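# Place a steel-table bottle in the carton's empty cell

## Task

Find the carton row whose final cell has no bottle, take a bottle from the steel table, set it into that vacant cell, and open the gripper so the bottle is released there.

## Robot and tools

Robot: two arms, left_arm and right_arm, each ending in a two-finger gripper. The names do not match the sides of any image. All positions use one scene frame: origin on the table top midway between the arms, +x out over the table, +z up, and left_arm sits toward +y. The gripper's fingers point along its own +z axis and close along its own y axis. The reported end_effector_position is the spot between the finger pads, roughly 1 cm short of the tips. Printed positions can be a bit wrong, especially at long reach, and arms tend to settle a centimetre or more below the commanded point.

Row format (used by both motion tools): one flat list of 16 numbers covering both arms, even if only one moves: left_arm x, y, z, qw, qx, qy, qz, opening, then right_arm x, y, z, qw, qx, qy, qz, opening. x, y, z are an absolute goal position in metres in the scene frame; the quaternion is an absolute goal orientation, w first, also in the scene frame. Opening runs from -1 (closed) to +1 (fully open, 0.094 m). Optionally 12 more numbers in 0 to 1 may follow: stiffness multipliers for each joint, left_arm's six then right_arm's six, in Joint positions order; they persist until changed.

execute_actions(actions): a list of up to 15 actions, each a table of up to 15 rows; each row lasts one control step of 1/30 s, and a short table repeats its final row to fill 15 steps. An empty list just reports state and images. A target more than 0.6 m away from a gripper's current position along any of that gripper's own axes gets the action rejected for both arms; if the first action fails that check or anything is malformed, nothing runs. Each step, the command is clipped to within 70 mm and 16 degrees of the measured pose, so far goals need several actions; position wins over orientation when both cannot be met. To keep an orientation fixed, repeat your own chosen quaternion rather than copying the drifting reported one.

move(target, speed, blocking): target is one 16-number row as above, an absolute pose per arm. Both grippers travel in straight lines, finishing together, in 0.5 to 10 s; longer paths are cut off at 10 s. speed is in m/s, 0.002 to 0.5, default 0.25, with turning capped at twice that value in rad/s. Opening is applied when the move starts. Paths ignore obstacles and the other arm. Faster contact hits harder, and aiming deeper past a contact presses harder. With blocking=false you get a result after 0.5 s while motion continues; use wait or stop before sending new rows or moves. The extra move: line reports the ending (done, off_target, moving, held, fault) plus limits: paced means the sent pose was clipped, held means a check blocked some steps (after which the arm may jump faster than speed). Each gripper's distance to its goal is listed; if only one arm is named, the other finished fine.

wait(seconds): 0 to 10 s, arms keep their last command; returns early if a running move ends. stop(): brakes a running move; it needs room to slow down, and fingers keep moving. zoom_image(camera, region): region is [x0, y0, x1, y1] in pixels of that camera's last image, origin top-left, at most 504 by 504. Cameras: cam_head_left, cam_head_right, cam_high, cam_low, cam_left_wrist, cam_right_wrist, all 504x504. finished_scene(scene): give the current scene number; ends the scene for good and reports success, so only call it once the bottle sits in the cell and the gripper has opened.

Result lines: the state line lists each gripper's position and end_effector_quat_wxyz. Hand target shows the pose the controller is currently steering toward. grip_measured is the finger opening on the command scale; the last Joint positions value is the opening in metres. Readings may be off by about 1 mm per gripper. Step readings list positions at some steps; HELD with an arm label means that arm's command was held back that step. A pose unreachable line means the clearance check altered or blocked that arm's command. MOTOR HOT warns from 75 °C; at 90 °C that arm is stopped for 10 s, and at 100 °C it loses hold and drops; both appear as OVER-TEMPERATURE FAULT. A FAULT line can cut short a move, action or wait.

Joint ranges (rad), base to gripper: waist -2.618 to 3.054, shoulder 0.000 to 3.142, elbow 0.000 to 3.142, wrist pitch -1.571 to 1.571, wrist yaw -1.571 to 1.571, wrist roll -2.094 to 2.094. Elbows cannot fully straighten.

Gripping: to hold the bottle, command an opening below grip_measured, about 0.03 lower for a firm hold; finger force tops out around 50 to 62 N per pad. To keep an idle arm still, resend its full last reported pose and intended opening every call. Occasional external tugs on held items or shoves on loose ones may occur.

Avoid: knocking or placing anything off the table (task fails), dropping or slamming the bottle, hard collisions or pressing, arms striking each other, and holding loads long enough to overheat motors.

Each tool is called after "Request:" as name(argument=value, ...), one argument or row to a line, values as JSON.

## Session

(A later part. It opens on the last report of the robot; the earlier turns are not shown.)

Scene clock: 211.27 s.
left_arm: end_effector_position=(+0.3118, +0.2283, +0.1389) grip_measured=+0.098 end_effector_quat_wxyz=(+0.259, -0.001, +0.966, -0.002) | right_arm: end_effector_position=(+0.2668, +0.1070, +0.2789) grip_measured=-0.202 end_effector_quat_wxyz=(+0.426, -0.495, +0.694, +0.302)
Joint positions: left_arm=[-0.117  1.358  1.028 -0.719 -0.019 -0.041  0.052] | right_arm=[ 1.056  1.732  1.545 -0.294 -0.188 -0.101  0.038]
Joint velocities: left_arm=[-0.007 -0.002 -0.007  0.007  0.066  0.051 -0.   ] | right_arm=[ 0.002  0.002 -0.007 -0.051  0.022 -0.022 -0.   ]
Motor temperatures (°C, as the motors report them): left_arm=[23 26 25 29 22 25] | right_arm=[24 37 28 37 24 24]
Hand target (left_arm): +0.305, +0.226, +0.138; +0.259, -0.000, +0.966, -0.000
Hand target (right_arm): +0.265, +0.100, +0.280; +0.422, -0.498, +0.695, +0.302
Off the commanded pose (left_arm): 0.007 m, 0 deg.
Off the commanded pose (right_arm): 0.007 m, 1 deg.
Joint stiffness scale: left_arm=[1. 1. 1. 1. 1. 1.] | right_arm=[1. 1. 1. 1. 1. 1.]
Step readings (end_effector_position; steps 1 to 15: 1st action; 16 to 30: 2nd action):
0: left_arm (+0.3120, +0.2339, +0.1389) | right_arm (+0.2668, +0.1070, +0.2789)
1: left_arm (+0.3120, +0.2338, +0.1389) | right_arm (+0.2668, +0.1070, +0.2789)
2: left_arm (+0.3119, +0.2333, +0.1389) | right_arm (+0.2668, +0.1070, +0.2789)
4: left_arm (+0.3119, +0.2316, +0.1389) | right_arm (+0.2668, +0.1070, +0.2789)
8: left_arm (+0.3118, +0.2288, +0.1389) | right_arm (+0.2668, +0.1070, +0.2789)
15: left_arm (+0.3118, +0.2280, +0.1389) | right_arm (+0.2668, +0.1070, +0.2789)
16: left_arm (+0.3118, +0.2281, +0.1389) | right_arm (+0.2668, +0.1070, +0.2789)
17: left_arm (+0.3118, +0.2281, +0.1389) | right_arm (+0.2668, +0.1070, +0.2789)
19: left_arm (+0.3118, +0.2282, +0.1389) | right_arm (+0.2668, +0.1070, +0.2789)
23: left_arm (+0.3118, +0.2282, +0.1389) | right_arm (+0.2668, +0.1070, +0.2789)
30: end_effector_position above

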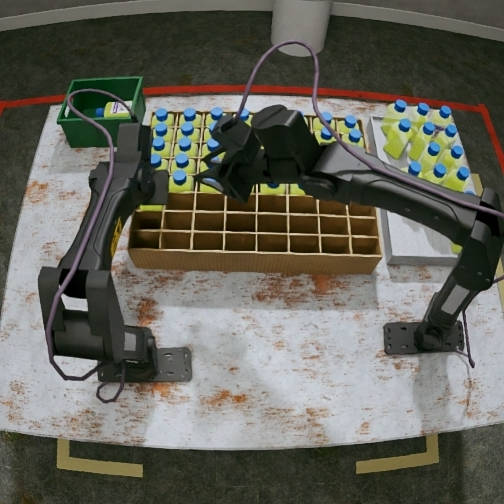

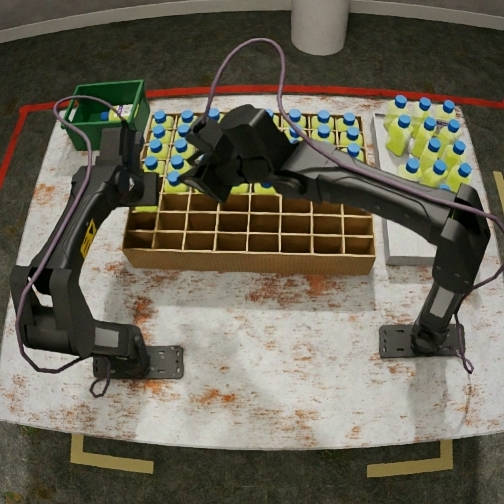

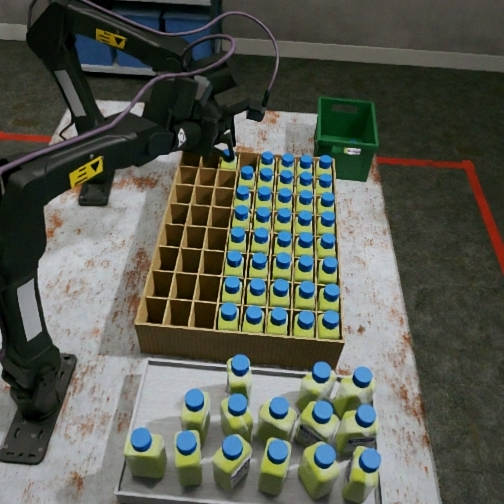

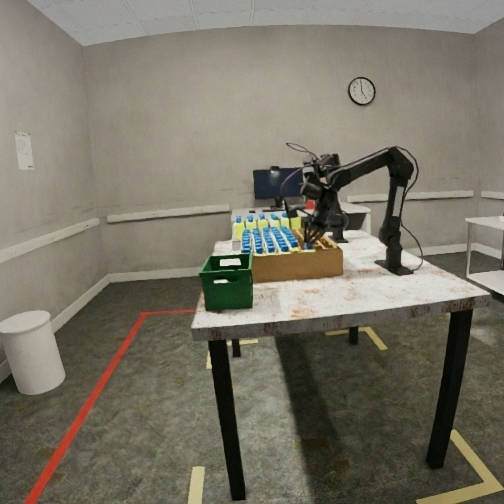

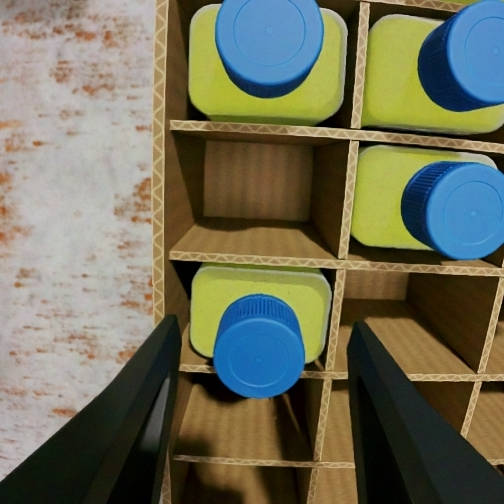

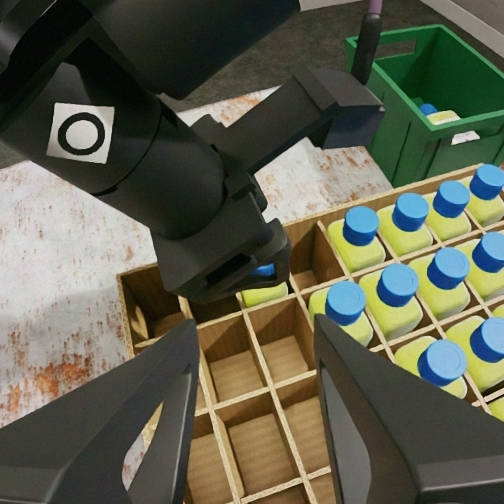

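Request:
execute_actions(
  actions=[
    [[0.3048,0.2265,0.137,0.2588,0,0.9659,0,0.1,0.265,0.10,0.28,0.4216,-0.4983,0.6947,0.3023,-0.2],[0.3046,0.2265,0.136,0.2588,0,0.9659,0,0.1,0.265,0.10,0.28,0.4216,-0.4983,0.6947,0.3023,-0.2],[0.3044,0.2265,0.135,0.2588,0,0.9659,0,0.1,0.265,0.10,0.28,0.4216,-0.4983,0.6947,0.3023,-0.2],[0.3042,0.2265,0.134,0.2588,0,0.9659,0,0.1,0.265,0.10,0.28,0.4216,-0.4983,0.6947,0.3023,-0.2],[0.304,0.2265,0.133,0.2588,0,0.9659,0,0.1,0.265,0.10,0.28,0.4216,-0.4983,0.6947,0.3023,-0.2],[0.3038,0.2265,0.132,0.2588,0,0.9659,0,0.1,0.265,0.10,0.28,0.4216,-0.4983,0.6947,0.3023,-0.2],[0.3036,0.2265,0.131,0.2588,0,0.9659,0,0.1,0.265,0.10,0.28,0.4216,-0.4983,0.6947,0.3023,-0.2],[0.3034,0.2265,0.130,0.2588,0,0.9659,0,0.1,0.265,0.10,0.28,0.4216,-0.4983,0.6947,0.3023,-0.2],[0.3032,0.2265,0.1295,0.2588,0,0.9659,0,0.1,0.265,0.10,0.28,0.4216,-0.4983,0.6947,0.3023,-0.2],[0.303,0.2265,0.129,0.2588,0,0.9659,0,0.1,0.265,0.10,0.28,0.4216,-0.4983,0.6947,0.3023,-0.2]],
    [[0.303,0.2265,0.129,0.2588,0,0.9659,0,0.1,0.265,0.10,0.28,0.4216,-0.4983,0.6947,0.3023,-0.2]],
  ],
)

Scene clock: 213.43 s.
left_arm: end_effector_position=(+0.3069, +0.2285, +0.1281) grip_measured=+0.098 end_effector_quat_wxyz=(+0.256, -0.001, +0.967, -0.002) | right_arm: end_effector_position=(+0.2668, +0.1070, +0.2789) grip_measured=-0.202 end_effector_quat_wxyz=(+0.426, -0.495, +0.694, +0.302)
Joint positions: left_arm=[-0.117  1.348  0.981 -0.687 -0.019 -0.041  0.052] | right_arm=[ 1.056  1.732  1.545 -0.294 -0.188 -0.101  0.038]
Joint velocities: left_arm=[-0.012 -0.017 -0.002 -0.037  0.022 -0.081  0.   ] | right_arm=[ 0.002 -0.007 -0.017  0.037  0.022  0.066  0.   ]
Motor temperatures (°C, as the motors report them): left_arm=[23 26 25 29 22 25] | right_arm=[24 36 28 36 24 24]
Hand target (left_arm): +0.303, +0.227, +0.129; +0.259, -0.000, +0.966, -0.000
Hand target (right_arm): +0.265, +0.100, +0.280; +0.422, -0.498, +0.695, +0.302
Off the commanded pose (left_arm): 0.004 m, 0 deg.
Off the commanded pose (right_arm): 0.007 m, 1 deg.
Joint stiffness scale: left_arm=[1. 1. 1. 1. 1. 1.] | right_arm=[1. 1. 1. 1. 1. 1.]
Step readings (end_effector_position; steps 1 to 15: 1st action; 16 to 30: 2nd action):
0: left_arm (+0.3118, +0.2283, +0.1389) | right_arm (+0.2668, +0.1070, +0.2789)
1: left_arm (+0.3118, +0.2283, +0.1388) | right_arm (+0.2668, +0.1070, +0.2789)
2: left_arm (+0.3113, +0.2283, +0.1384) | right_arm (+0.2668, +0.1070, +0.2789)
4: left_arm (+0.3096, +0.2284, +0.1366) | right_arm (+0.2668, +0.1070, +0.2789)
8: left_arm (+0.3070, +0.2285, +0.1314) | right_arm (+0.2668, +0.1070, +0.2789)
15: left_arm (+0.3058, +0.2285, +0.1275) | right_arm (+0.2668, +0.1070, +0.2789)
16: left_arm (+0.3060, +0.2285, +0.1276) | right_arm (+0.2668, +0.1070, +0.2789)
17: left_arm (+0.3063, +0.2285, +0.1278) | right_arm (+0.2668, +0.1070, +0.2789)
19: left_arm (+0.3065, +0.2285, +0.1279) | right_arm (+0.2668, +0.1070, +0.2789)
23: left_arm (+0.3068, +0.2285, +0.1280) | right_arm (+0.2668, +0.1070, +0.2789)
30: end_effector_position above

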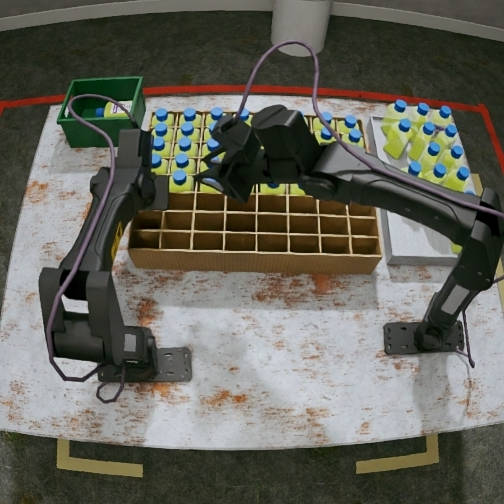

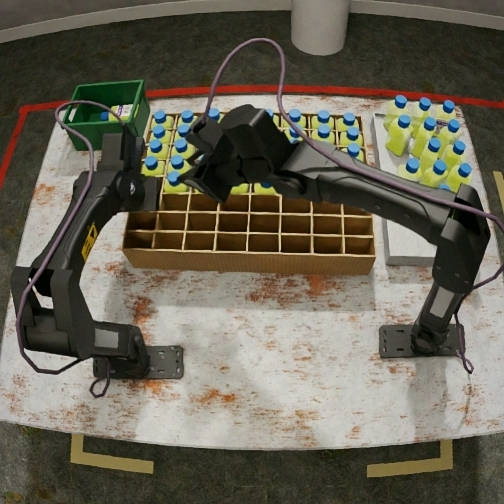

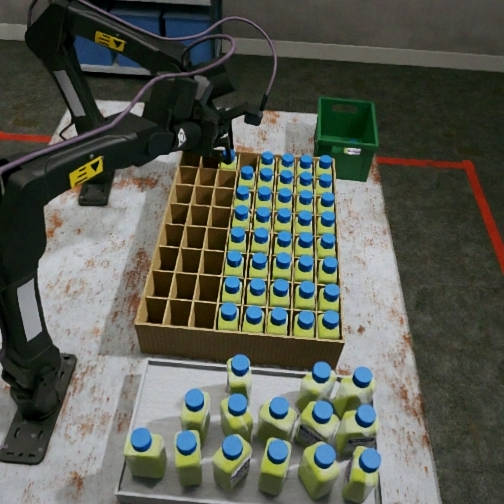

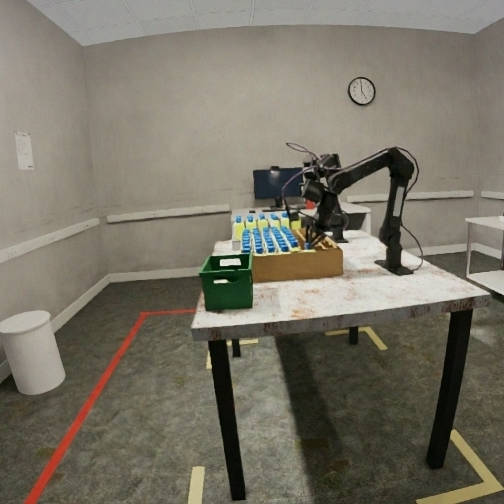

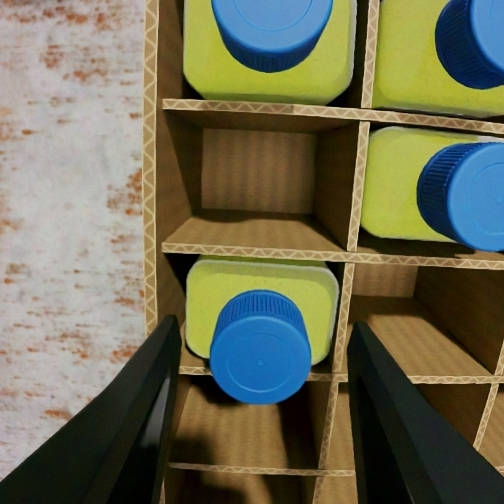

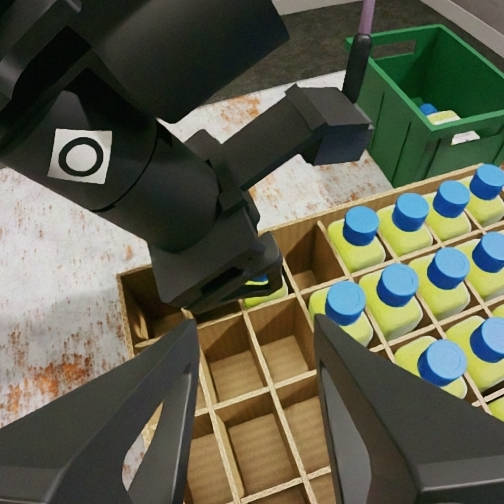

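Request:
zoom_image(
  camera="cam_low",
  region=[250, 190, 350, 270],
)

Request:
zoom_image(
  camera="cam_high",
  region=[160, 90, 300, 200],
)

Region (250, 190, 350, 270) of cam_low's 504x504 image, scaled by 5.040, with more detail than that image has; it fills the top 403 rows of this view, and the rest is white.

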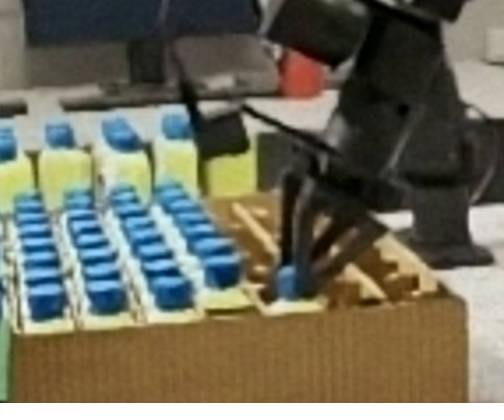

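Region (160, 90, 300, 200) of cam_high's 504x504 image, scaled by 3.600, with more detail than that image has; it fills the top 396 rows of this view, and the rest is white.

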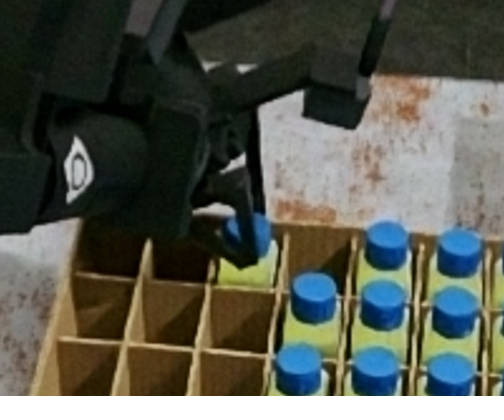

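Request:
execute_actions(
  actions=[
    [[0.303,0.2265,0.129,0.2588,0,0.9659,0,0.05,0.265,0.10,0.28,0.4216,-0.4983,0.6947,0.3023,-0.2],[0.303,0.2265,0.129,0.2588,0,0.9659,0,0.0,0.265,0.10,0.28,0.4216,-0.4983,0.6947,0.3023,-0.2],[0.303,0.2265,0.129,0.2588,0,0.9659,0,-0.05,0.265,0.10,0.28,0.4216,-0.4983,0.6947,0.3023,-0.2],[0.303,0.2265,0.129,0.2588,0,0.9659,0,-0.1,0.265,0.10,0.28,0.4216,-0.4983,0.6947,0.3023,-0.2],[0.303,0.2265,0.129,0.2588,0,0.9659,0,-0.15,0.265,0.10,0.28,0.4216,-0.4983,0.6947,0.3023,-0.2],[0.303,0.2265,0.129,0.2588,0,0.9659,0,-0.2,0.265,0.10,0.28,0.4216,-0.4983,0.6947,0.3023,-0.2],[0.303,0.2265,0.129,0.2588,0,0.9659,0,-0.25,0.265,0.10,0.28,0.4216,-0.4983,0.6947,0.3023,-0.2],[0.303,0.2265,0.129,0.2588,0,0.9659,0,-0.3,0.265,0.10,0.28,0.4216,-0.4983,0.6947,0.3023,-0.2],[0.303,0.2265,0.129,0.2588,0,0.9659,0,-0.34,0.265,0.10,0.28,0.4216,-0.4983,0.6947,0.3023,-0.2],[0.303,0.2265,0.129,0.2588,0,0.9659,0,-0.37,0.265,0.10,0.28,0.4216,-0.4983,0.6947,0.3023,-0.2],[0.303,0.2265,0.129,0.2588,0,0.9659,0,-0.39,0.265,0.10,0.28,0.4216,-0.4983,0.6947,0.3023,-0.2],[0.303,0.2265,0.129,0.2588,0,0.9659,0,-0.41,0.265,0.10,0.28,0.4216,-0.4983,0.6947,0.3023,-0.2],[0.303,0.2265,0.129,0.2588,0,0.9659,0,-0.43,0.265,0.10,0.28,0.4216,-0.4983,0.6947,0.3023,-0.2],[0.303,0.2265,0.129,0.2588,0,0.9659,0,-0.45,0.265,0.10,0.28,0.4216,-0.4983,0.6947,0.3023,-0.2],[0.303,0.2265,0.129,0.2588,0,0.9659,0,-0.47,0.265,0.10,0.28,0.4216,-0.4983,0.6947,0.3023,-0.2]],
    [[0.303,0.2265,0.129,0.2588,0,0.9659,0,-0.47,0.265,0.10,0.28,0.4216,-0.4983,0.6947,0.3023,-0.2]],
  ],
)

Scene clock: 216.27 s.
left_arm: end_effector_position=(+0.3070, +0.2290, +0.1282) grip_measured=-0.440 end_effector_quat_wxyz=(+0.256, -0.002, +0.967, -0.000) | right_arm: end_effector_position=(+0.2668, +0.1070, +0.2789) grip_measured=-0.202 end_effector_quat_wxyz=(+0.426, -0.495, +0.694, +0.302)
Joint positions: left_arm=[-0.117  1.348  0.981 -0.686 -0.022 -0.041  0.026] | right_arm=[ 1.056  1.732  1.545 -0.294 -0.188 -0.101  0.038]
Joint velocities: left_arm=[-0.007 -0.012 -0.002  0.051  0.037  0.007 -0.   ] | right_arm=[-0.017 -0.007  0.007  0.037 -0.022 -0.022  0.001]
Motor temperatures (°C, as the motors report them): left_arm=[23 26 25 29 22 25] | right_arm=[24 36 28 36 24 24]
Hand target (left_arm): +0.303, +0.227, +0.129; +0.259, -0.000, +0.966, -0.000
Hand target (right_arm): +0.265, +0.100, +0.280; +0.422, -0.498, +0.695, +0.302
Off the commanded pose (left_arm): 0.005 m, 0 deg.
Off the commanded pose (right_arm): 0.007 m, 1 deg.
Joint stiffness scale: left_arm=[1. 1. 1. 1. 1. 1.] | right_arm=[1. 1. 1. 1. 1. 1.]
Step readings (end_effector_position; steps 1 to 15: 1st action; 16 to 30: 2nd action):
0: left_arm (+0.3069, +0.2285, +0.1281) | right_arm (+0.2668, +0.1070, +0.2789)
1: left_arm (+0.3069, +0.2285, +0.1281) | right_arm (+0.2668, +0.1070, +0.2789)
2: left_arm (+0.3069, +0.2285, +0.1281) | right_arm (+0.2668, +0.1070, +0.2789)
4: left_arm (+0.3069, +0.2285, +0.1281) | right_arm (+0.2668, +0.1070, +0.2789)
8: left_arm (+0.3069, +0.2285, +0.1281) | right_arm (+0.2668, +0.1070, +0.2789)
15: left_arm (+0.3070, +0.2290, +0.1282) | right_arm (+0.2668, +0.1070, +0.2789)
16: left_arm (+0.3070, +0.2290, +0.1282) | right_arm (+0.2668, +0.1070, +0.2789)
17: left_arm (+0.3070, +0.2290, +0.1282) | right_arm (+0.2668, +0.1070, +0.2789)
19: left_arm (+0.3070, +0.2290, +0.1282) | right_arm (+0.2668, +0.1070, +0.2789)
23: left_arm (+0.3070, +0.2290, +0.1282) | right_arm (+0.2668, +0.1070, +0.2789)
30: end_effector_position above

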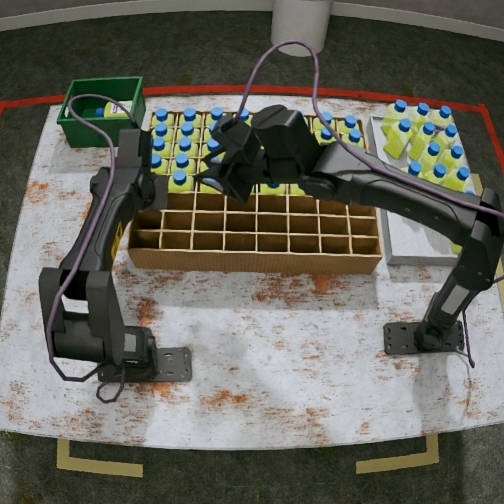

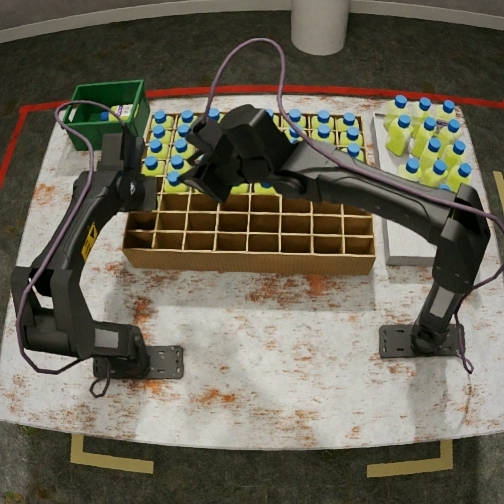

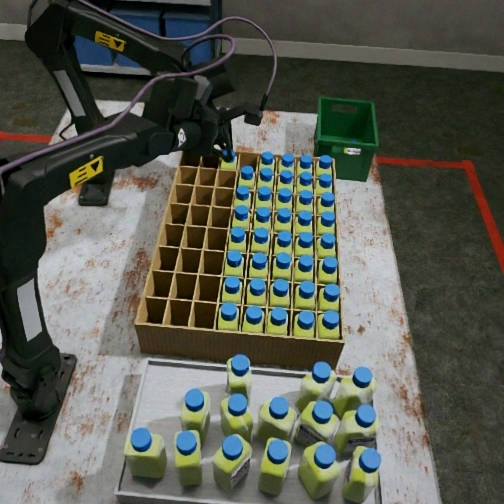

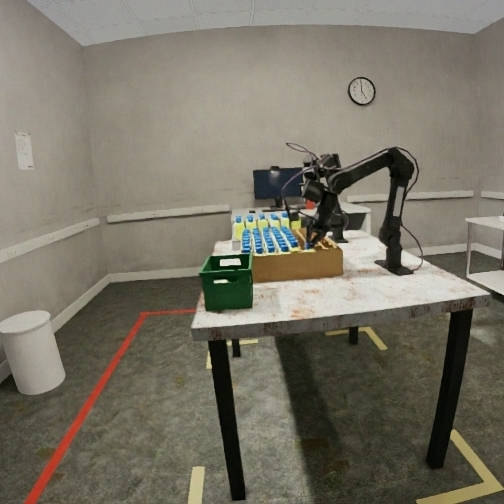

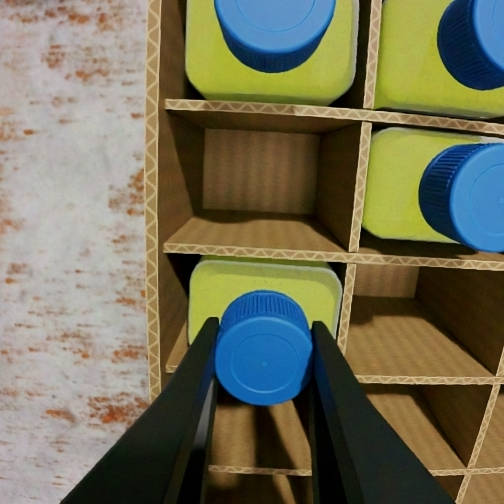

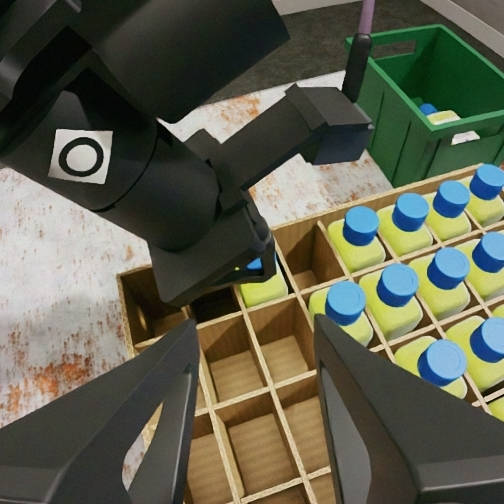

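Request:
execute_actions(
  actions=[
    [[0.303,0.2265,0.1291,0.2588,0,0.9659,0,-0.48,0.265,0.10,0.28,0.4216,-0.4983,0.6947,0.3023,-0.2],[0.303,0.2265,0.1295,0.2588,0,0.9659,0,-0.48,0.265,0.10,0.28,0.4216,-0.4983,0.6947,0.3023,-0.2],[0.303,0.2265,0.1302,0.2588,0,0.9659,0,-0.48,0.265,0.10,0.28,0.4216,-0.4983,0.6947,0.3023,-0.2],[0.303,0.2265,0.1312,0.2588,0,0.9659,0,-0.48,0.265,0.10,0.28,0.4216,-0.4983,0.6947,0.3023,-0.2],[0.303,0.2265,0.1323,0.2588,0,0.9659,0,-0.48,0.265,0.10,0.28,0.4216,-0.4983,0.6947,0.3023,-0.2],[0.303,0.2265,0.1338,0.2588,0,0.9659,0,-0.48,0.265,0.10,0.28,0.4216,-0.4983,0.6947,0.3023,-0.2],[0.303,0.2265,0.1355,0.2588,0,0.9659,0,-0.48,0.265,0.10,0.28,0.4216,-0.4983,0.6947,0.3023,-0.2],[0.303,0.2265,0.1374,0.2588,0,0.9659,0,-0.48,0.265,0.10,0.28,0.4216,-0.4983,0.6947,0.3023,-0.2],[0.303,0.2265,0.1396,0.2588,0,0.9659,0,-0.48,0.265,0.10,0.28,0.4216,-0.4983,0.6947,0.3023,-0.2],[0.303,0.2265,0.1420,0.2588,0,0.9659,0,-0.48,0.265,0.10,0.28,0.4216,-0.4983,0.6947,0.3023,-0.2],[0.303,0.2265,0.1446,0.2588,0,0.9659,0,-0.48,0.265,0.10,0.28,0.4216,-0.4983,0.6947,0.3023,-0.2],[0.303,0.2265,0.1474,0.2588,0,0.9659,0,-0.48,0.265,0.10,0.28,0.4216,-0.4983,0.6947,0.3023,-0.2],[0.303,0.2265,0.1503,0.2588,0,0.9659,0,-0.48,0.265,0.10,0.28,0.4216,-0.4983,0.6947,0.3023,-0.2],[0.303,0.2265,0.1535,0.2588,0,0.9659,0,-0.48,0.265,0.10,0.28,0.4216,-0.4983,0.6947,0.3023,-0.2],[0.303,0.2265,0.1568,0.2588,0,0.9659,0,-0.48,0.265,0.10,0.28,0.4216,-0.4983,0.6947,0.3023,-0.2]],
    [[0.303,0.2265,0.1602,0.2588,0,0.9659,0,-0.48,0.265,0.10,0.28,0.4216,-0.4983,0.6947,0.3023,-0.2],[0.303,0.2265,0.1637,0.2588,0,0.9659,0,-0.48,0.265,0.10,0.28,0.4216,-0.4983,0.6947,0.3023,-0.2],[0.303,0.2265,0.1673,0.2588,0,0.9659,0,-0.48,0.265,0.10,0.28,0.4216,-0.4983,0.6947,0.3023,-0.2],[0.303,0.2265,0.1711,0.2588,0,0.9659,0,-0.48,0.265,0.10,0.28,0.4216,-0.4983,0.6947,0.3023,-0.2],[0.303,0.2265,0.1749,0.2588,0,0.9659,0,-0.48,0.265,0.10,0.28,0.4216,-0.4983,0.6947,0.3023,-0.2],[0.303,0.2265,0.1787,0.2588,0,0.9659,0,-0.48,0.265,0.10,0.28,0.4216,-0.4983,0.6947,0.3023,-0.2],[0.303,0.2265,0.1826,0.2588,0,0.9659,0,-0.48,0.265,0.10,0.28,0.4216,-0.4983,0.6947,0.3023,-0.2],[0.303,0.2265,0.1864,0.2588,0,0.9659,0,-0.48,0.265,0.10,0.28,0.4216,-0.4983,0.6947,0.3023,-0.2],[0.303,0.2265,0.1903,0.2588,0,0.9659,0,-0.48,0.265,0.10,0.28,0.4216,-0.4983,0.6947,0.3023,-0.2],[0.303,0.2265,0.1941,0.2588,0,0.9659,0,-0.48,0.265,0.10,0.28,0.4216,-0.4983,0.6947,0.3023,-0.2],[0.303,0.2265,0.1979,0.2588,0,0.9659,0,-0.48,0.265,0.10,0.28,0.4216,-0.4983,0.6947,0.3023,-0.2],[0.303,0.2265,0.2017,0.2588,0,0.9659,0,-0.48,0.265,0.10,0.28,0.4216,-0.4983,0.6947,0.3023,-0.2],[0.303,0.2265,0.2053,0.2588,0,0.9659,0,-0.48,0.265,0.10,0.28,0.4216,-0.4983,0.6947,0.3023,-0.2],[0.303,0.2265,0.2088,0.2588,0,0.9659,0,-0.48,0.265,0.10,0.28,0.4216,-0.4983,0.6947,0.3023,-0.2],[0.303,0.2265,0.2123,0.2588,0,0.9659,0,-0.48,0.265,0.10,0.28,0.4216,-0.4983,0.6947,0.3023,-0.2]],
    [[0.303,0.2265,0.2155,0.2588,0,0.9659,0,-0.48,0.265,0.10,0.28,0.4216,-0.4983,0.6947,0.3023,-0.2],[0.303,0.2265,0.2187,0.2588,0,0.9659,0,-0.48,0.265,0.10,0.28,0.4216,-0.4983,0.6947,0.3023,-0.2],[0.303,0.2265,0.2216,0.2588,0,0.9659,0,-0.48,0.265,0.10,0.28,0.4216,-0.4983,0.6947,0.3023,-0.2],[0.303,0.2265,0.2244,0.2588,0,0.9659,0,-0.48,0.265,0.10,0.28,0.4216,-0.4983,0.6947,0.3023,-0.2],[0.303,0.2265,0.2270,0.2588,0,0.9659,0,-0.48,0.265,0.10,0.28,0.4216,-0.4983,0.6947,0.3023,-0.2],[0.303,0.2265,0.2294,0.2588,0,0.9659,0,-0.48,0.265,0.10,0.28,0.4216,-0.4983,0.6947,0.3023,-0.2],[0.303,0.2265,0.2316,0.2588,0,0.9659,0,-0.48,0.265,0.10,0.28,0.4216,-0.4983,0.6947,0.3023,-0.2],[0.303,0.2265,0.2335,0.2588,0,0.9659,0,-0.48,0.265,0.10,0.28,0.4216,-0.4983,0.6947,0.3023,-0.2],[0.303,0.2265,0.2352,0.2588,0,0.9659,0,-0.48,0.265,0.10,0.28,0.4216,-0.4983,0.6947,0.3023,-0.2],[0.303,0.2265,0.2367,0.2588,0,0.9659,0,-0.48,0.265,0.10,0.28,0.4216,-0.4983,0.6947,0.3023,-0.2],[0.303,0.2265,0.2378,0.2588,0,0.9659,0,-0.48,0.265,0.10,0.28,0.4216,-0.4983,0.6947,0.3023,-0.2],[0.303,0.2265,0.2388,0.2588,0,0.9659,0,-0.48,0.265,0.10,0.28,0.4216,-0.4983,0.6947,0.3023,-0.2],[0.303,0.2265,0.2395,0.2588,0,0.9659,0,-0.48,0.265,0.10,0.28,0.4216,-0.4983,0.6947,0.3023,-0.2],[0.303,0.2265,0.2399,0.2588,0,0.9659,0,-0.48,0.265,0.10,0.28,0.4216,-0.4983,0.6947,0.3023,-0.2],[0.303,0.2265,0.2400,0.2588,0,0.9659,0,-0.48,0.265,0.10,0.28,0.4216,-0.4983,0.6947,0.3023,-0.2]],
    [[0.303,0.2265,0.2400,0.2588,0,0.9659,0,-0.48,0.265,0.10,0.28,0.4216,-0.4983,0.6947,0.3023,-0.2]],
  ],
)

Scene clock: 223.97 s.
left_arm: end_effector_position=(+0.2984, +0.2294, +0.2312) grip_measured=-0.440 end_effector_quat_wxyz=(+0.248, -0.002, +0.969, +0.000) | right_arm: end_effector_position=(+0.2668, +0.1070, +0.2789) grip_measured=-0.202 end_effector_quat_wxyz=(+0.426, -0.495, +0.694, +0.302)
Joint positions: left_arm=[-0.117  1.362  1.412 -1.121 -0.022 -0.041  0.026] | right_arm=[ 1.056  1.732  1.545 -0.294 -0.188 -0.101  0.038]
Joint velocities: left_arm=[-0.012  0.017 -0.002 -0.051  0.037  0.066 -0.   ] | right_arm=[ 0.007 -0.017  0.002  0.007  0.051 -0.022 -0.001]
Motor temperatures (°C, as the motors report them): left_arm=[23 26 25 29 22 25] | right_arm=[24 36 28 36 24 24]
Hand target (left_arm): +0.303, +0.227, +0.240; +0.259, +0.000, +0.966, -0.000
Hand target (right_arm): +0.265, +0.100, +0.280; +0.422, -0.498, +0.695, +0.302
Off the commanded pose (left_arm): 0.010 m, 1 deg.
Off the commanded pose (right_arm): 0.007 m, 1 deg.
Joint stiffness scale: left_arm=[1. 1. 1. 1. 1. 1.] | right_arm=[1. 1. 1. 1. 1. 1.]
Step readings (end_effector_position; steps 1 to 15: 1st action; 16 to 30: 2nd action; 31 to 45: 3rd action; 46 to 60: 4th action):
0: left_arm (+0.3070, +0.2290, +0.1282) | right_arm (+0.2668, +0.1070, +0.2789)
1: left_arm (+0.3070, +0.2290, +0.1282) | right_arm (+0.2668, +0.1070, +0.2789)
2: left_arm (+0.3070, +0.2290, +0.1282) | right_arm (+0.2668, +0.1070, +0.2789)
4: left_arm (+0.3070, +0.2290, +0.1282) | right_arm (+0.2668, +0.1070, +0.2789)
8: left_arm (+0.3067, +0.2290, +0.1280) | right_arm (+0.2668, +0.1070, +0.2789)
15: left_arm (+0.3047, +0.2291, +0.1363) | right_arm (+0.2668, +0.1070, +0.2789)
16: left_arm (+0.3047, +0.2291, +0.1391) | right_arm (+0.2668, +0.1070, +0.2789)
17: left_arm (+0.3049, +0.2291, +0.1422) | right_arm (+0.2668, +0.1070, +0.2789)
19: left_arm (+0.3051, +0.2291, +0.1489) | right_arm (+0.2668, +0.1070, +0.2789)
23: left_arm (+0.3054, +0.2291, +0.1641) | right_arm (+0.2668, +0.1070, +0.2789)
30: left_arm (+0.3057, +0.2291, +0.1942) | right_arm (+0.2668, +0.1070, +0.2789)
31: left_arm (+0.3056, +0.2291, +0.1986) | right_arm (+0.2668, +0.1070, +0.2789)
32: left_arm (+0.3056, +0.2291, +0.2031) | right_arm (+0.2668, +0.1070, +0.2789)
34: left_arm (+0.3055, +0.2291, +0.2119) | right_arm (+0.2668, +0.1070, +0.2789)
38: left_arm (+0.3044, +0.2291, +0.2261) | right_arm (+0.2668, +0.1070, +0.2789)
45: left_arm (+0.3010, +0.2293, +0.2364) | right_arm (+0.2668, +0.1070, +0.2789)
46: left_arm (+0.3007, +0.2293, +0.2361) | right_arm (+0.2668, +0.1070, +0.2789)
47: left_arm (+0.3005, +0.2293, +0.2353) | right_arm (+0.2668, +0.1070, +0.2789)
49: left_arm (+0.3002, +0.2293, +0.2336) | right_arm (+0.2668, +0.1070, +0.2789)
53: left_arm (+0.2990, +0.2294, +0.2316) | right_arm (+0.2668, +0.1070, +0.2789)
60: end_effector_position above

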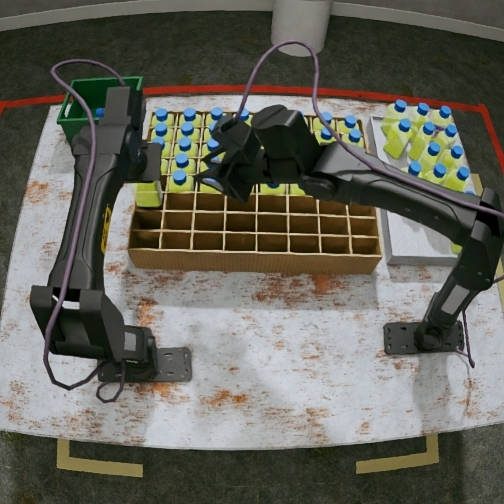

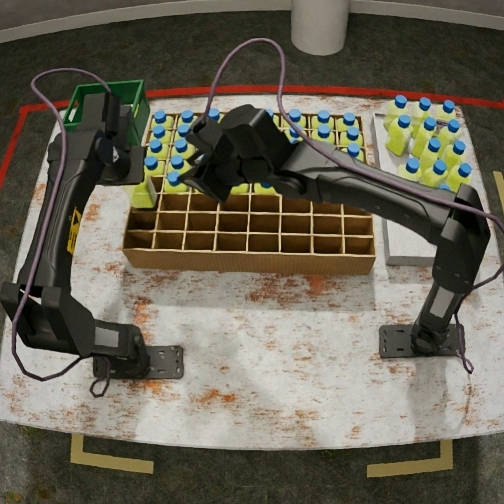

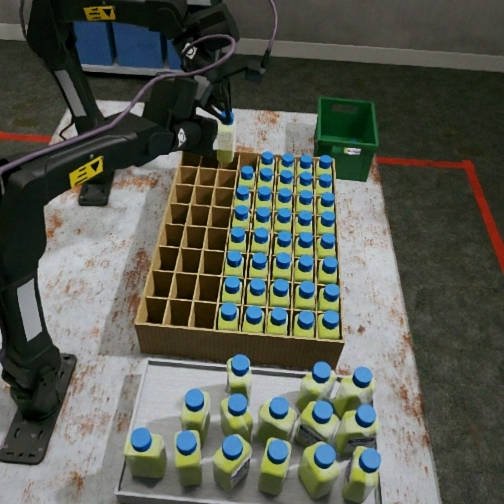

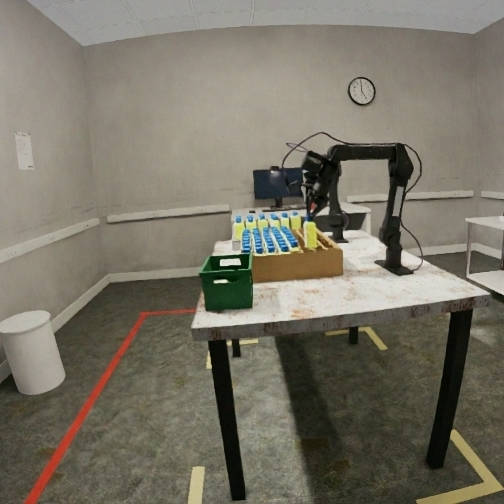

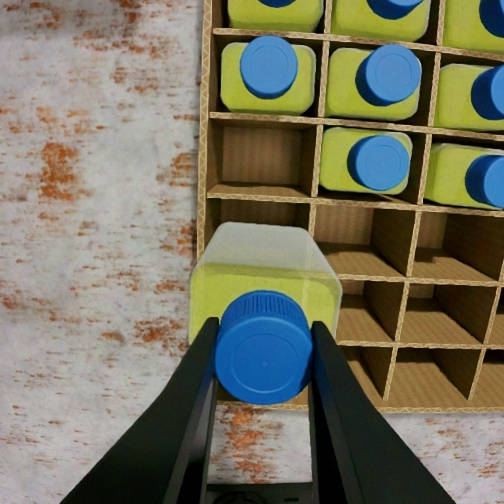

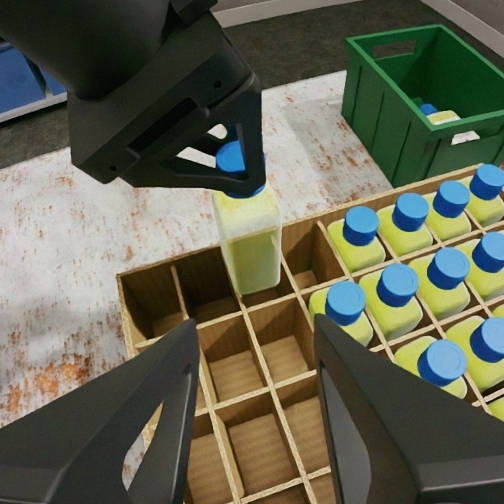

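Request:
execute_actions(
  actions=[
    [[0.303,0.2265,0.2405,0.26,0,0.9656,0,-0.48,0.265,0.10,0.28,0.4216,-0.4983,0.6947,0.3023,-0.2],[0.303,0.2265,0.2415,0.261,0,0.9653,0,-0.48,0.265,0.10,0.28,0.4216,-0.4983,0.6947,0.3023,-0.2],[0.303,0.2265,0.243,0.262,0,0.9651,0,-0.48,0.265,0.10,0.28,0.4216,-0.4983,0.6947,0.3023,-0.2],[0.303,0.2265,0.2445,0.263,0,0.9648,0,-0.48,0.265,0.10,0.28,0.4216,-0.4983,0.6947,0.3023,-0.2],[0.303,0.2265,0.246,0.264,0,0.9645,0,-0.48,0.265,0.10,0.28,0.4216,-0.4983,0.6947,0.3023,-0.2],[0.303,0.2265,0.2475,0.265,0,0.9642,0,-0.48,0.265,0.10,0.28,0.4216,-0.4983,0.6947,0.3023,-0.2],[0.303,0.2265,0.249,0.266,0,0.964,0,-0.48,0.265,0.10,0.28,0.4216,-0.4983,0.6947,0.3023,-0.2],[0.303,0.2265,0.2505,0.266,0,0.964,0,-0.48,0.265,0.10,0.28,0.4216,-0.4983,0.6947,0.3023,-0.2],[0.3035,0.2265,0.252,0.266,0,0.964,0,-0.48,0.265,0.10,0.28,0.4216,-0.4983,0.6947,0.3023,-0.2],[0.304,0.2265,0.2535,0.266,0,0.964,0,-0.48,0.265,0.10,0.28,0.4216,-0.4983,0.6947,0.3023,-0.2],[0.305,0.2265,0.2545,0.266,0,0.964,0,-0.48,0.265,0.10,0.28,0.4216,-0.4983,0.6947,0.3023,-0.2],[0.306,0.2265,0.2555,0.266,0,0.964,0,-0.48,0.265,0.10,0.28,0.4216,-0.4983,0.6947,0.3023,-0.2],[0.3075,0.2264,0.256,0.266,0,0.964,0,-0.48,0.265,0.10,0.28,0.4216,-0.4983,0.6947,0.3023,-0.2],[0.309,0.2263,0.256,0.266,0,0.964,0,-0.48,0.265,0.10,0.28,0.4216,-0.4983,0.6947,0.3023,-0.2],[0.311,0.2262,0.256,0.266,0,0.964,0,-0.48,0.265,0.10,0.28,0.4216,-0.4983,0.6947,0.3023,-0.2]],
    [[0.3135,0.2261,0.256,0.266,0,0.964,0,-0.48,0.265,0.10,0.28,0.4216,-0.4983,0.6947,0.3023,-0.2],[0.316,0.226,0.256,0.266,0,0.964,0,-0.48,0.265,0.10,0.28,0.4216,-0.4983,0.6947,0.3023,-0.2],[0.3185,0.2259,0.256,0.266,0,0.964,0,-0.48,0.265,0.10,0.28,0.4216,-0.4983,0.6947,0.3023,-0.2],[0.321,0.2258,0.256,0.266,0,0.964,0,-0.48,0.265,0.10,0.28,0.4216,-0.4983,0.6947,0.3023,-0.2],[0.3235,0.2257,0.256,0.266,0,0.964,0,-0.48,0.265,0.10,0.28,0.4216,-0.4983,0.6947,0.3023,-0.2],[0.326,0.2256,0.256,0.266,0,0.964,0,-0.48,0.265,0.10,0.28,0.4216,-0.4983,0.6947,0.3023,-0.2],[0.3285,0.2255,0.256,0.266,0,0.964,0,-0.48,0.265,0.10,0.28,0.4216,-0.4983,0.6947,0.3023,-0.2],[0.331,0.2254,0.256,0.266,0,0.964,0,-0.48,0.265,0.10,0.28,0.4216,-0.4983,0.6947,0.3023,-0.2],[0.3335,0.2253,0.256,0.266,0,0.964,0,-0.48,0.265,0.10,0.28,0.4216,-0.4983,0.6947,0.3023,-0.2],[0.336,0.2252,0.256,0.266,0,0.964,0,-0.48,0.265,0.10,0.28,0.4216,-0.4983,0.6947,0.3023,-0.2],[0.3385,0.2251,0.256,0.266,0,0.964,0,-0.48,0.265,0.10,0.28,0.4216,-0.4983,0.6947,0.3023,-0.2],[0.341,0.225,0.256,0.266,0,0.964,0,-0.48,0.265,0.10,0.28,0.4216,-0.4983,0.6947,0.3023,-0.2],[0.3435,0.2249,0.256,0.266,0,0.964,0,-0.48,0.265,0.10,0.28,0.4216,-0.4983,0.6947,0.3023,-0.2],[0.346,0.2248,0.256,0.266,0,0.964,0,-0.48,0.265,0.10,0.28,0.4216,-0.4983,0.6947,0.3023,-0.2],[0.348,0.2247,0.256,0.266,0,0.964,0,-0.48,0.265,0.10,0.28,0.4216,-0.4983,0.6947,0.3023,-0.2]],
    [[0.3497,0.2246,0.256,0.266,0,0.964,0,-0.48,0.265,0.10,0.28,0.4216,-0.4983,0.6947,0.3023,-0.2],[0.351,0.2245,0.256,0.266,0,0.964,0,-0.48,0.265,0.10,0.28,0.4216,-0.4983,0.6947,0.3023,-0.2],[0.352,0.2245,0.256,0.266,0,0.964,0,-0.48,0.265,0.10,0.28,0.4216,-0.4983,0.6947,0.3023,-0.2],[0.3527,0.2245,0.256,0.266,0,0.964,0,-0.48,0.265,0.10,0.28,0.4216,-0.4983,0.6947,0.3023,-0.2],[0.353,0.2245,0.256,0.266,0,0.964,0,-0.48,0.265,0.10,0.28,0.4216,-0.4983,0.6947,0.3023,-0.2]],
    [[0.353,0.2245,0.256,0.266,0,0.964,0,-0.48,0.265,0.10,0.28,0.4216,-0.4983,0.6947,0.3023,-0.2]],
  ],
)

Scene clock: 229.93 s.
left_arm: end_effector_position=(+0.3459, +0.2274, +0.2462) grip_measured=-0.440 end_effector_quat_wxyz=(+0.249, -0.002, +0.968, +0.000) | right_arm: end_effector_position=(+0.2668, +0.1070, +0.2789) grip_measured=-0.202 end_effector_quat_wxyz=(+0.426, -0.495, +0.694, +0.302)
Joint positions: left_arm=[-0.117  1.552  1.64  -1.155 -0.022 -0.041  0.026] | right_arm=[ 1.056  1.732  1.545 -0.294 -0.188 -0.101  0.038]
Joint velocities: left_arm=[ 0.017 -0.012 -0.007  0.037 -0.007 -0.007  0.   ] | right_arm=[ 0.012 -0.007 -0.002  0.066 -0.022 -0.022  0.   ]
Motor temperatures (°C, as the motors report them): left_arm=[23 26 26 29 22 25] | right_arm=[24 35 28 36 24 24]
Hand target (left_arm): +0.352, +0.225, +0.256; +0.266, -0.000, +0.964, -0.000
Hand target (right_arm): +0.265, +0.100, +0.280; +0.422, -0.498, +0.695, +0.302
Off the commanded pose (left_arm): 0.012 m, 2 deg.
Off the commanded pose (right_arm): 0.007 m, 1 deg.
Joint stiffness scale: left_arm=[1. 1. 1. 1. 1. 1.] | right_arm=[1. 1. 1. 1. 1. 1.]
Step readings (end_effector_position; steps 1 to 15: 1st action; 16 to 30: 2nd action; 31 to 45: 3rd action; 46 to 60: 4th action):
0: left_arm (+0.2983, +0.2294, +0.2311) | right_arm (+0.2668, +0.1070, +0.2789)
1: left_arm (+0.2983, +0.2294, +0.2311) | right_arm (+0.2668, +0.1070, +0.2789)
2: left_arm (+0.2983, +0.2294, +0.2311) | right_arm (+0.2668, +0.1070, +0.2789)
4: left_arm (+0.2980, +0.2294, +0.2314) | right_arm (+0.2668, +0.1070, +0.2789)
8: left_arm (+0.2983, +0.2294, +0.2370) | right_arm (+0.2668, +0.1070, +0.2789)
15: left_arm (+0.3038, +0.2292, +0.2520) | right_arm (+0.2668, +0.1070, +0.2789)
16: left_arm (+0.3055, +0.2291, +0.2524) | right_arm (+0.2668, +0.1070, +0.2789)
17: left_arm (+0.3075, +0.2290, +0.2522) | right_arm (+0.2668, +0.1070, +0.2789)
19: left_arm (+0.3118, +0.2288, +0.2507) | right_arm (+0.2668, +0.1070, +0.2789)
23: left_arm (+0.3209, +0.2284, +0.2466) | right_arm (+0.2668, +0.1070, +0.2789)
30: left_arm (+0.3372, +0.2277, +0.2469) | right_arm (+0.2668, +0.1070, +0.2789)
31: left_arm (+0.3393, +0.2276, +0.2471) | right_arm (+0.2668, +0.1070, +0.2789)
32: left_arm (+0.3411, +0.2276, +0.2470) | right_arm (+0.2668, +0.1070, +0.2789)
34: left_arm (+0.3437, +0.2274, +0.2466) | right_arm (+0.2668, +0.1070, +0.2789)
38: left_arm (+0.3456, +0.2274, +0.2456) | right_arm (+0.2668, +0.1070, +0.2789)
45: left_arm (+0.3458, +0.2274, +0.2461) | right_arm (+0.2668, +0.1070, +0.2789)
46: left_arm (+0.3459, +0.2274, +0.2462) | right_arm (+0.2668, +0.1070, +0.2789)
47: left_arm (+0.3459, +0.2274, +0.2462) | right_arm (+0.2668, +0.1070, +0.2789)
49: left_arm (+0.3459, +0.2274, +0.2462) | right_arm (+0.2668, +0.1070, +0.2789)
53: left_arm (+0.3459, +0.2274, +0.2462) | right_arm (+0.2668, +0.1070, +0.2789)
60: end_effector_position above

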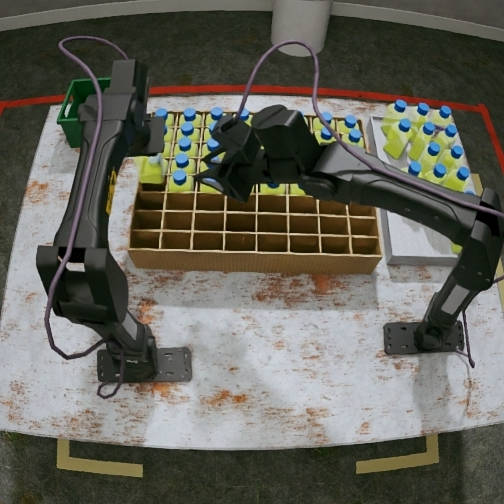

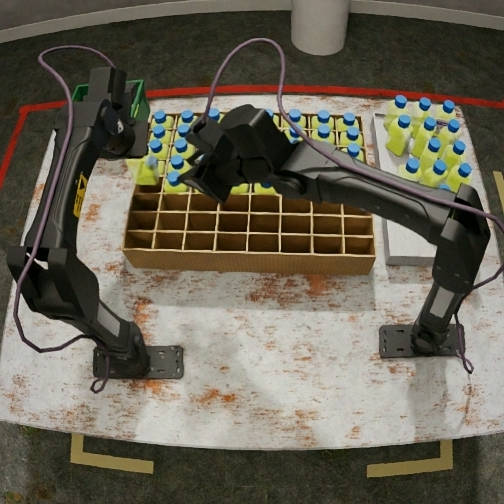

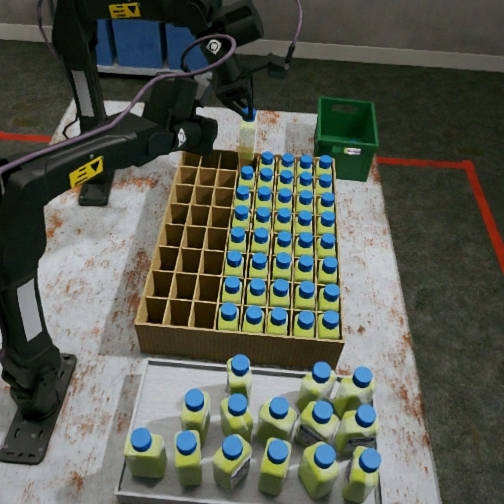

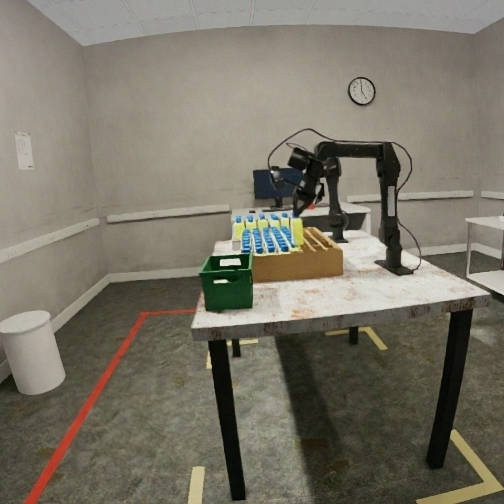

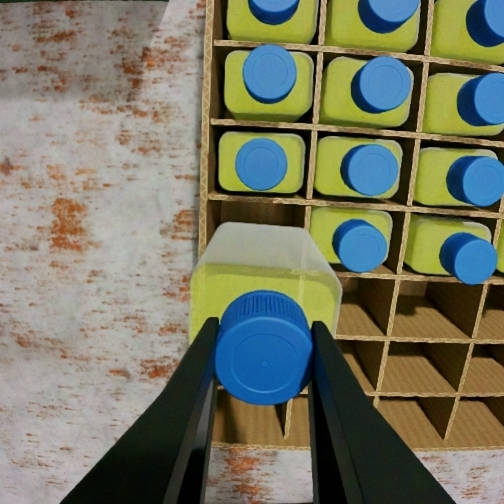

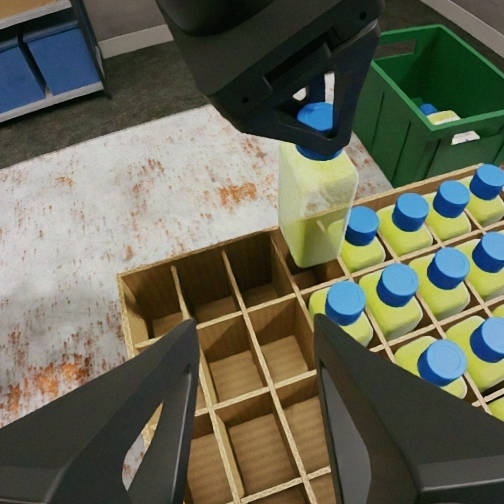

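Request:
execute_actions(
  actions=[
    [[0.3537,0.2245,0.256,0.267,0,0.9637,0,-0.48,0.265,0.10,0.28,0.4216,-0.4983,0.6947,0.3023,-0.2],[0.3544,0.2245,0.256,0.268,0,0.9634,0,-0.48,0.265,0.10,0.28,0.4216,-0.4983,0.6947,0.3023,-0.2],[0.3551,0.2245,0.256,0.269,0,0.9631,0,-0.48,0.265,0.10,0.28,0.4216,-0.4983,0.6947,0.3023,-0.2],[0.3558,0.2245,0.256,0.270,0,0.9629,0,-0.48,0.265,0.10,0.28,0.4216,-0.4983,0.6947,0.3023,-0.2],[0.3565,0.2245,0.256,0.271,0,0.9626,0,-0.48,0.265,0.10,0.28,0.4216,-0.4983,0.6947,0.3023,-0.2],[0.3572,0.2245,0.256,0.272,0,0.9623,0,-0.48,0.265,0.10,0.28,0.4216,-0.4983,0.6947,0.3023,-0.2],[0.358,0.2245,0.256,0.273,0,0.962,0,-0.48,0.265,0.10,0.28,0.4216,-0.4983,0.6947,0.3023,-0.2]],
    [[0.358,0.2245,0.256,0.273,0,0.962,0,-0.48,0.265,0.10,0.28,0.4216,-0.4983,0.6947,0.3023,-0.2]],
  ],
)

Scene clock: 231.93 s.
left_arm: end_effector_position=(+0.3488, +0.2272, +0.2479) grip_measured=-0.440 end_effector_quat_wxyz=(+0.256, -0.002, +0.967, -0.000) | right_arm: end_effector_position=(+0.2668, +0.1070, +0.2789) grip_measured=-0.202 end_effector_quat_wxyz=(+0.426, -0.495, +0.694, +0.302)
Joint positions: left_arm=[-0.117  1.552  1.64  -1.142 -0.022 -0.041  0.026] | right_arm=[ 1.056  1.732  1.545 -0.294 -0.188 -0.101  0.038]
Joint velocities: left_arm=[ 0.002 -0.017 -0.017  0.022 -0.007  0.022  0.   ] | right_arm=[ 0.002 -0.002 -0.017 -0.007  0.007  0.037 -0.001]
Motor temperatures (°C, as the motors report them): left_arm=[23 26 26 29 22 25] | right_arm=[24 35 28 36 24 24]
Hand target (left_arm): +0.357, +0.225, +0.256; +0.273, -0.000, +0.962, -0.000
Hand target (right_arm): +0.265, +0.100, +0.280; +0.422, -0.498, +0.695, +0.302
Off the commanded pose (left_arm): 0.013 m, 2 deg.
Off the commanded pose (right_arm): 0.007 m, 1 deg.
Joint stiffness scale: left_arm=[1. 1. 1. 1. 1. 1.] | right_arm=[1. 1. 1. 1. 1. 1.]
Step readings (end_effector_position; steps 1 to 15: 1st action; 16 to 30: 2nd action):
0: left_arm (+0.3459, +0.2274, +0.2462) | right_arm (+0.2668, +0.1070, +0.2789)
1: left_arm (+0.3459, +0.2274, +0.2462) | right_arm (+0.2668, +0.1070, +0.2789)
2: left_arm (+0.3459, +0.2274, +0.2462) | right_arm (+0.2668, +0.1070, +0.2789)
4: left_arm (+0.3460, +0.2273, +0.2463) | right_arm (+0.2668, +0.1070, +0.2789)
8: left_arm (+0.3472, +0.2273, +0.2470) | right_arm (+0.2668, +0.1070, +0.2789)
15: left_arm (+0.3486, +0.2272, +0.2478) | right_arm (+0.2668, +0.1070, +0.2789)
16: left_arm (+0.3486, +0.2272, +0.2478) | right_arm (+0.2668, +0.1070, +0.2789)
17: left_arm (+0.3487, +0.2272, +0.2478) | right_arm (+0.2668, +0.1070, +0.2789)
19: left_arm (+0.3487, +0.2272, +0.2478) | right_arm (+0.2668, +0.1070, +0.2789)
23: left_arm (+0.3488, +0.2272, +0.2479) | right_arm (+0.2668, +0.1070, +0.2789)
30: end_effector_position above

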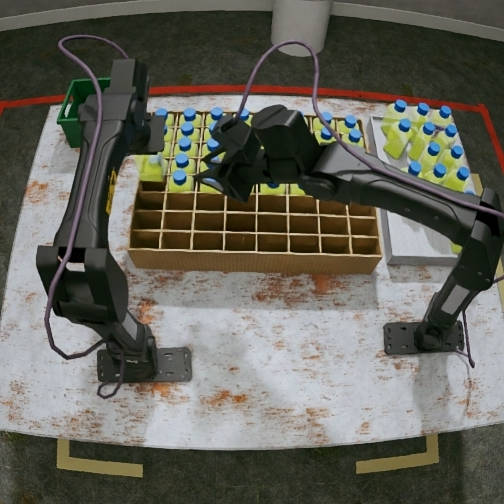

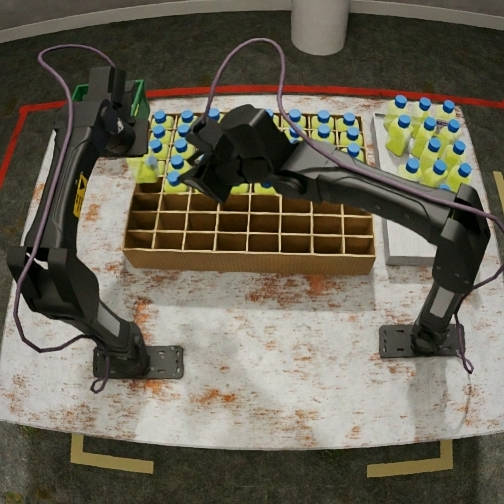

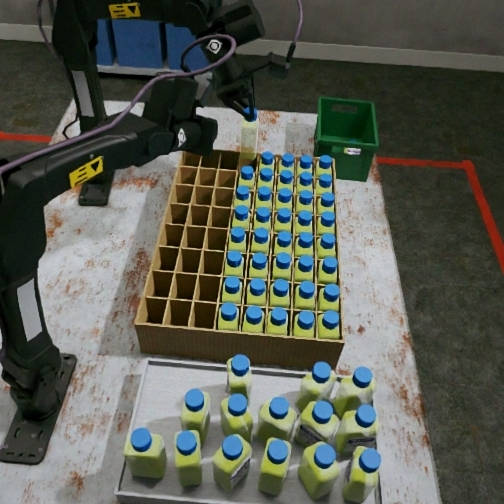

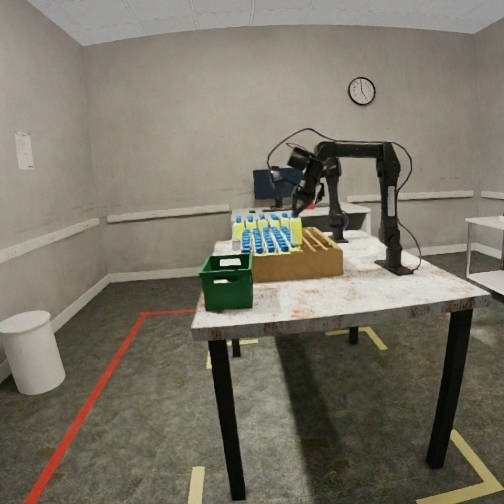

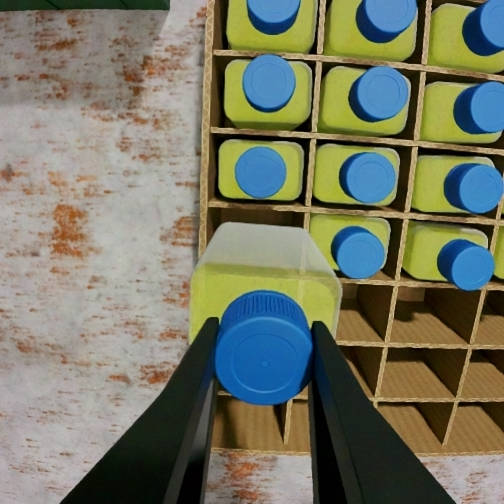

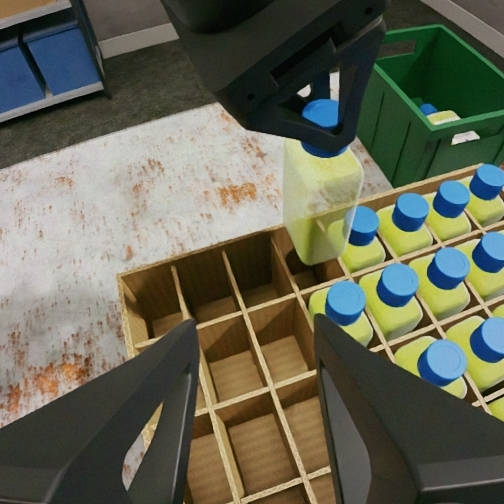

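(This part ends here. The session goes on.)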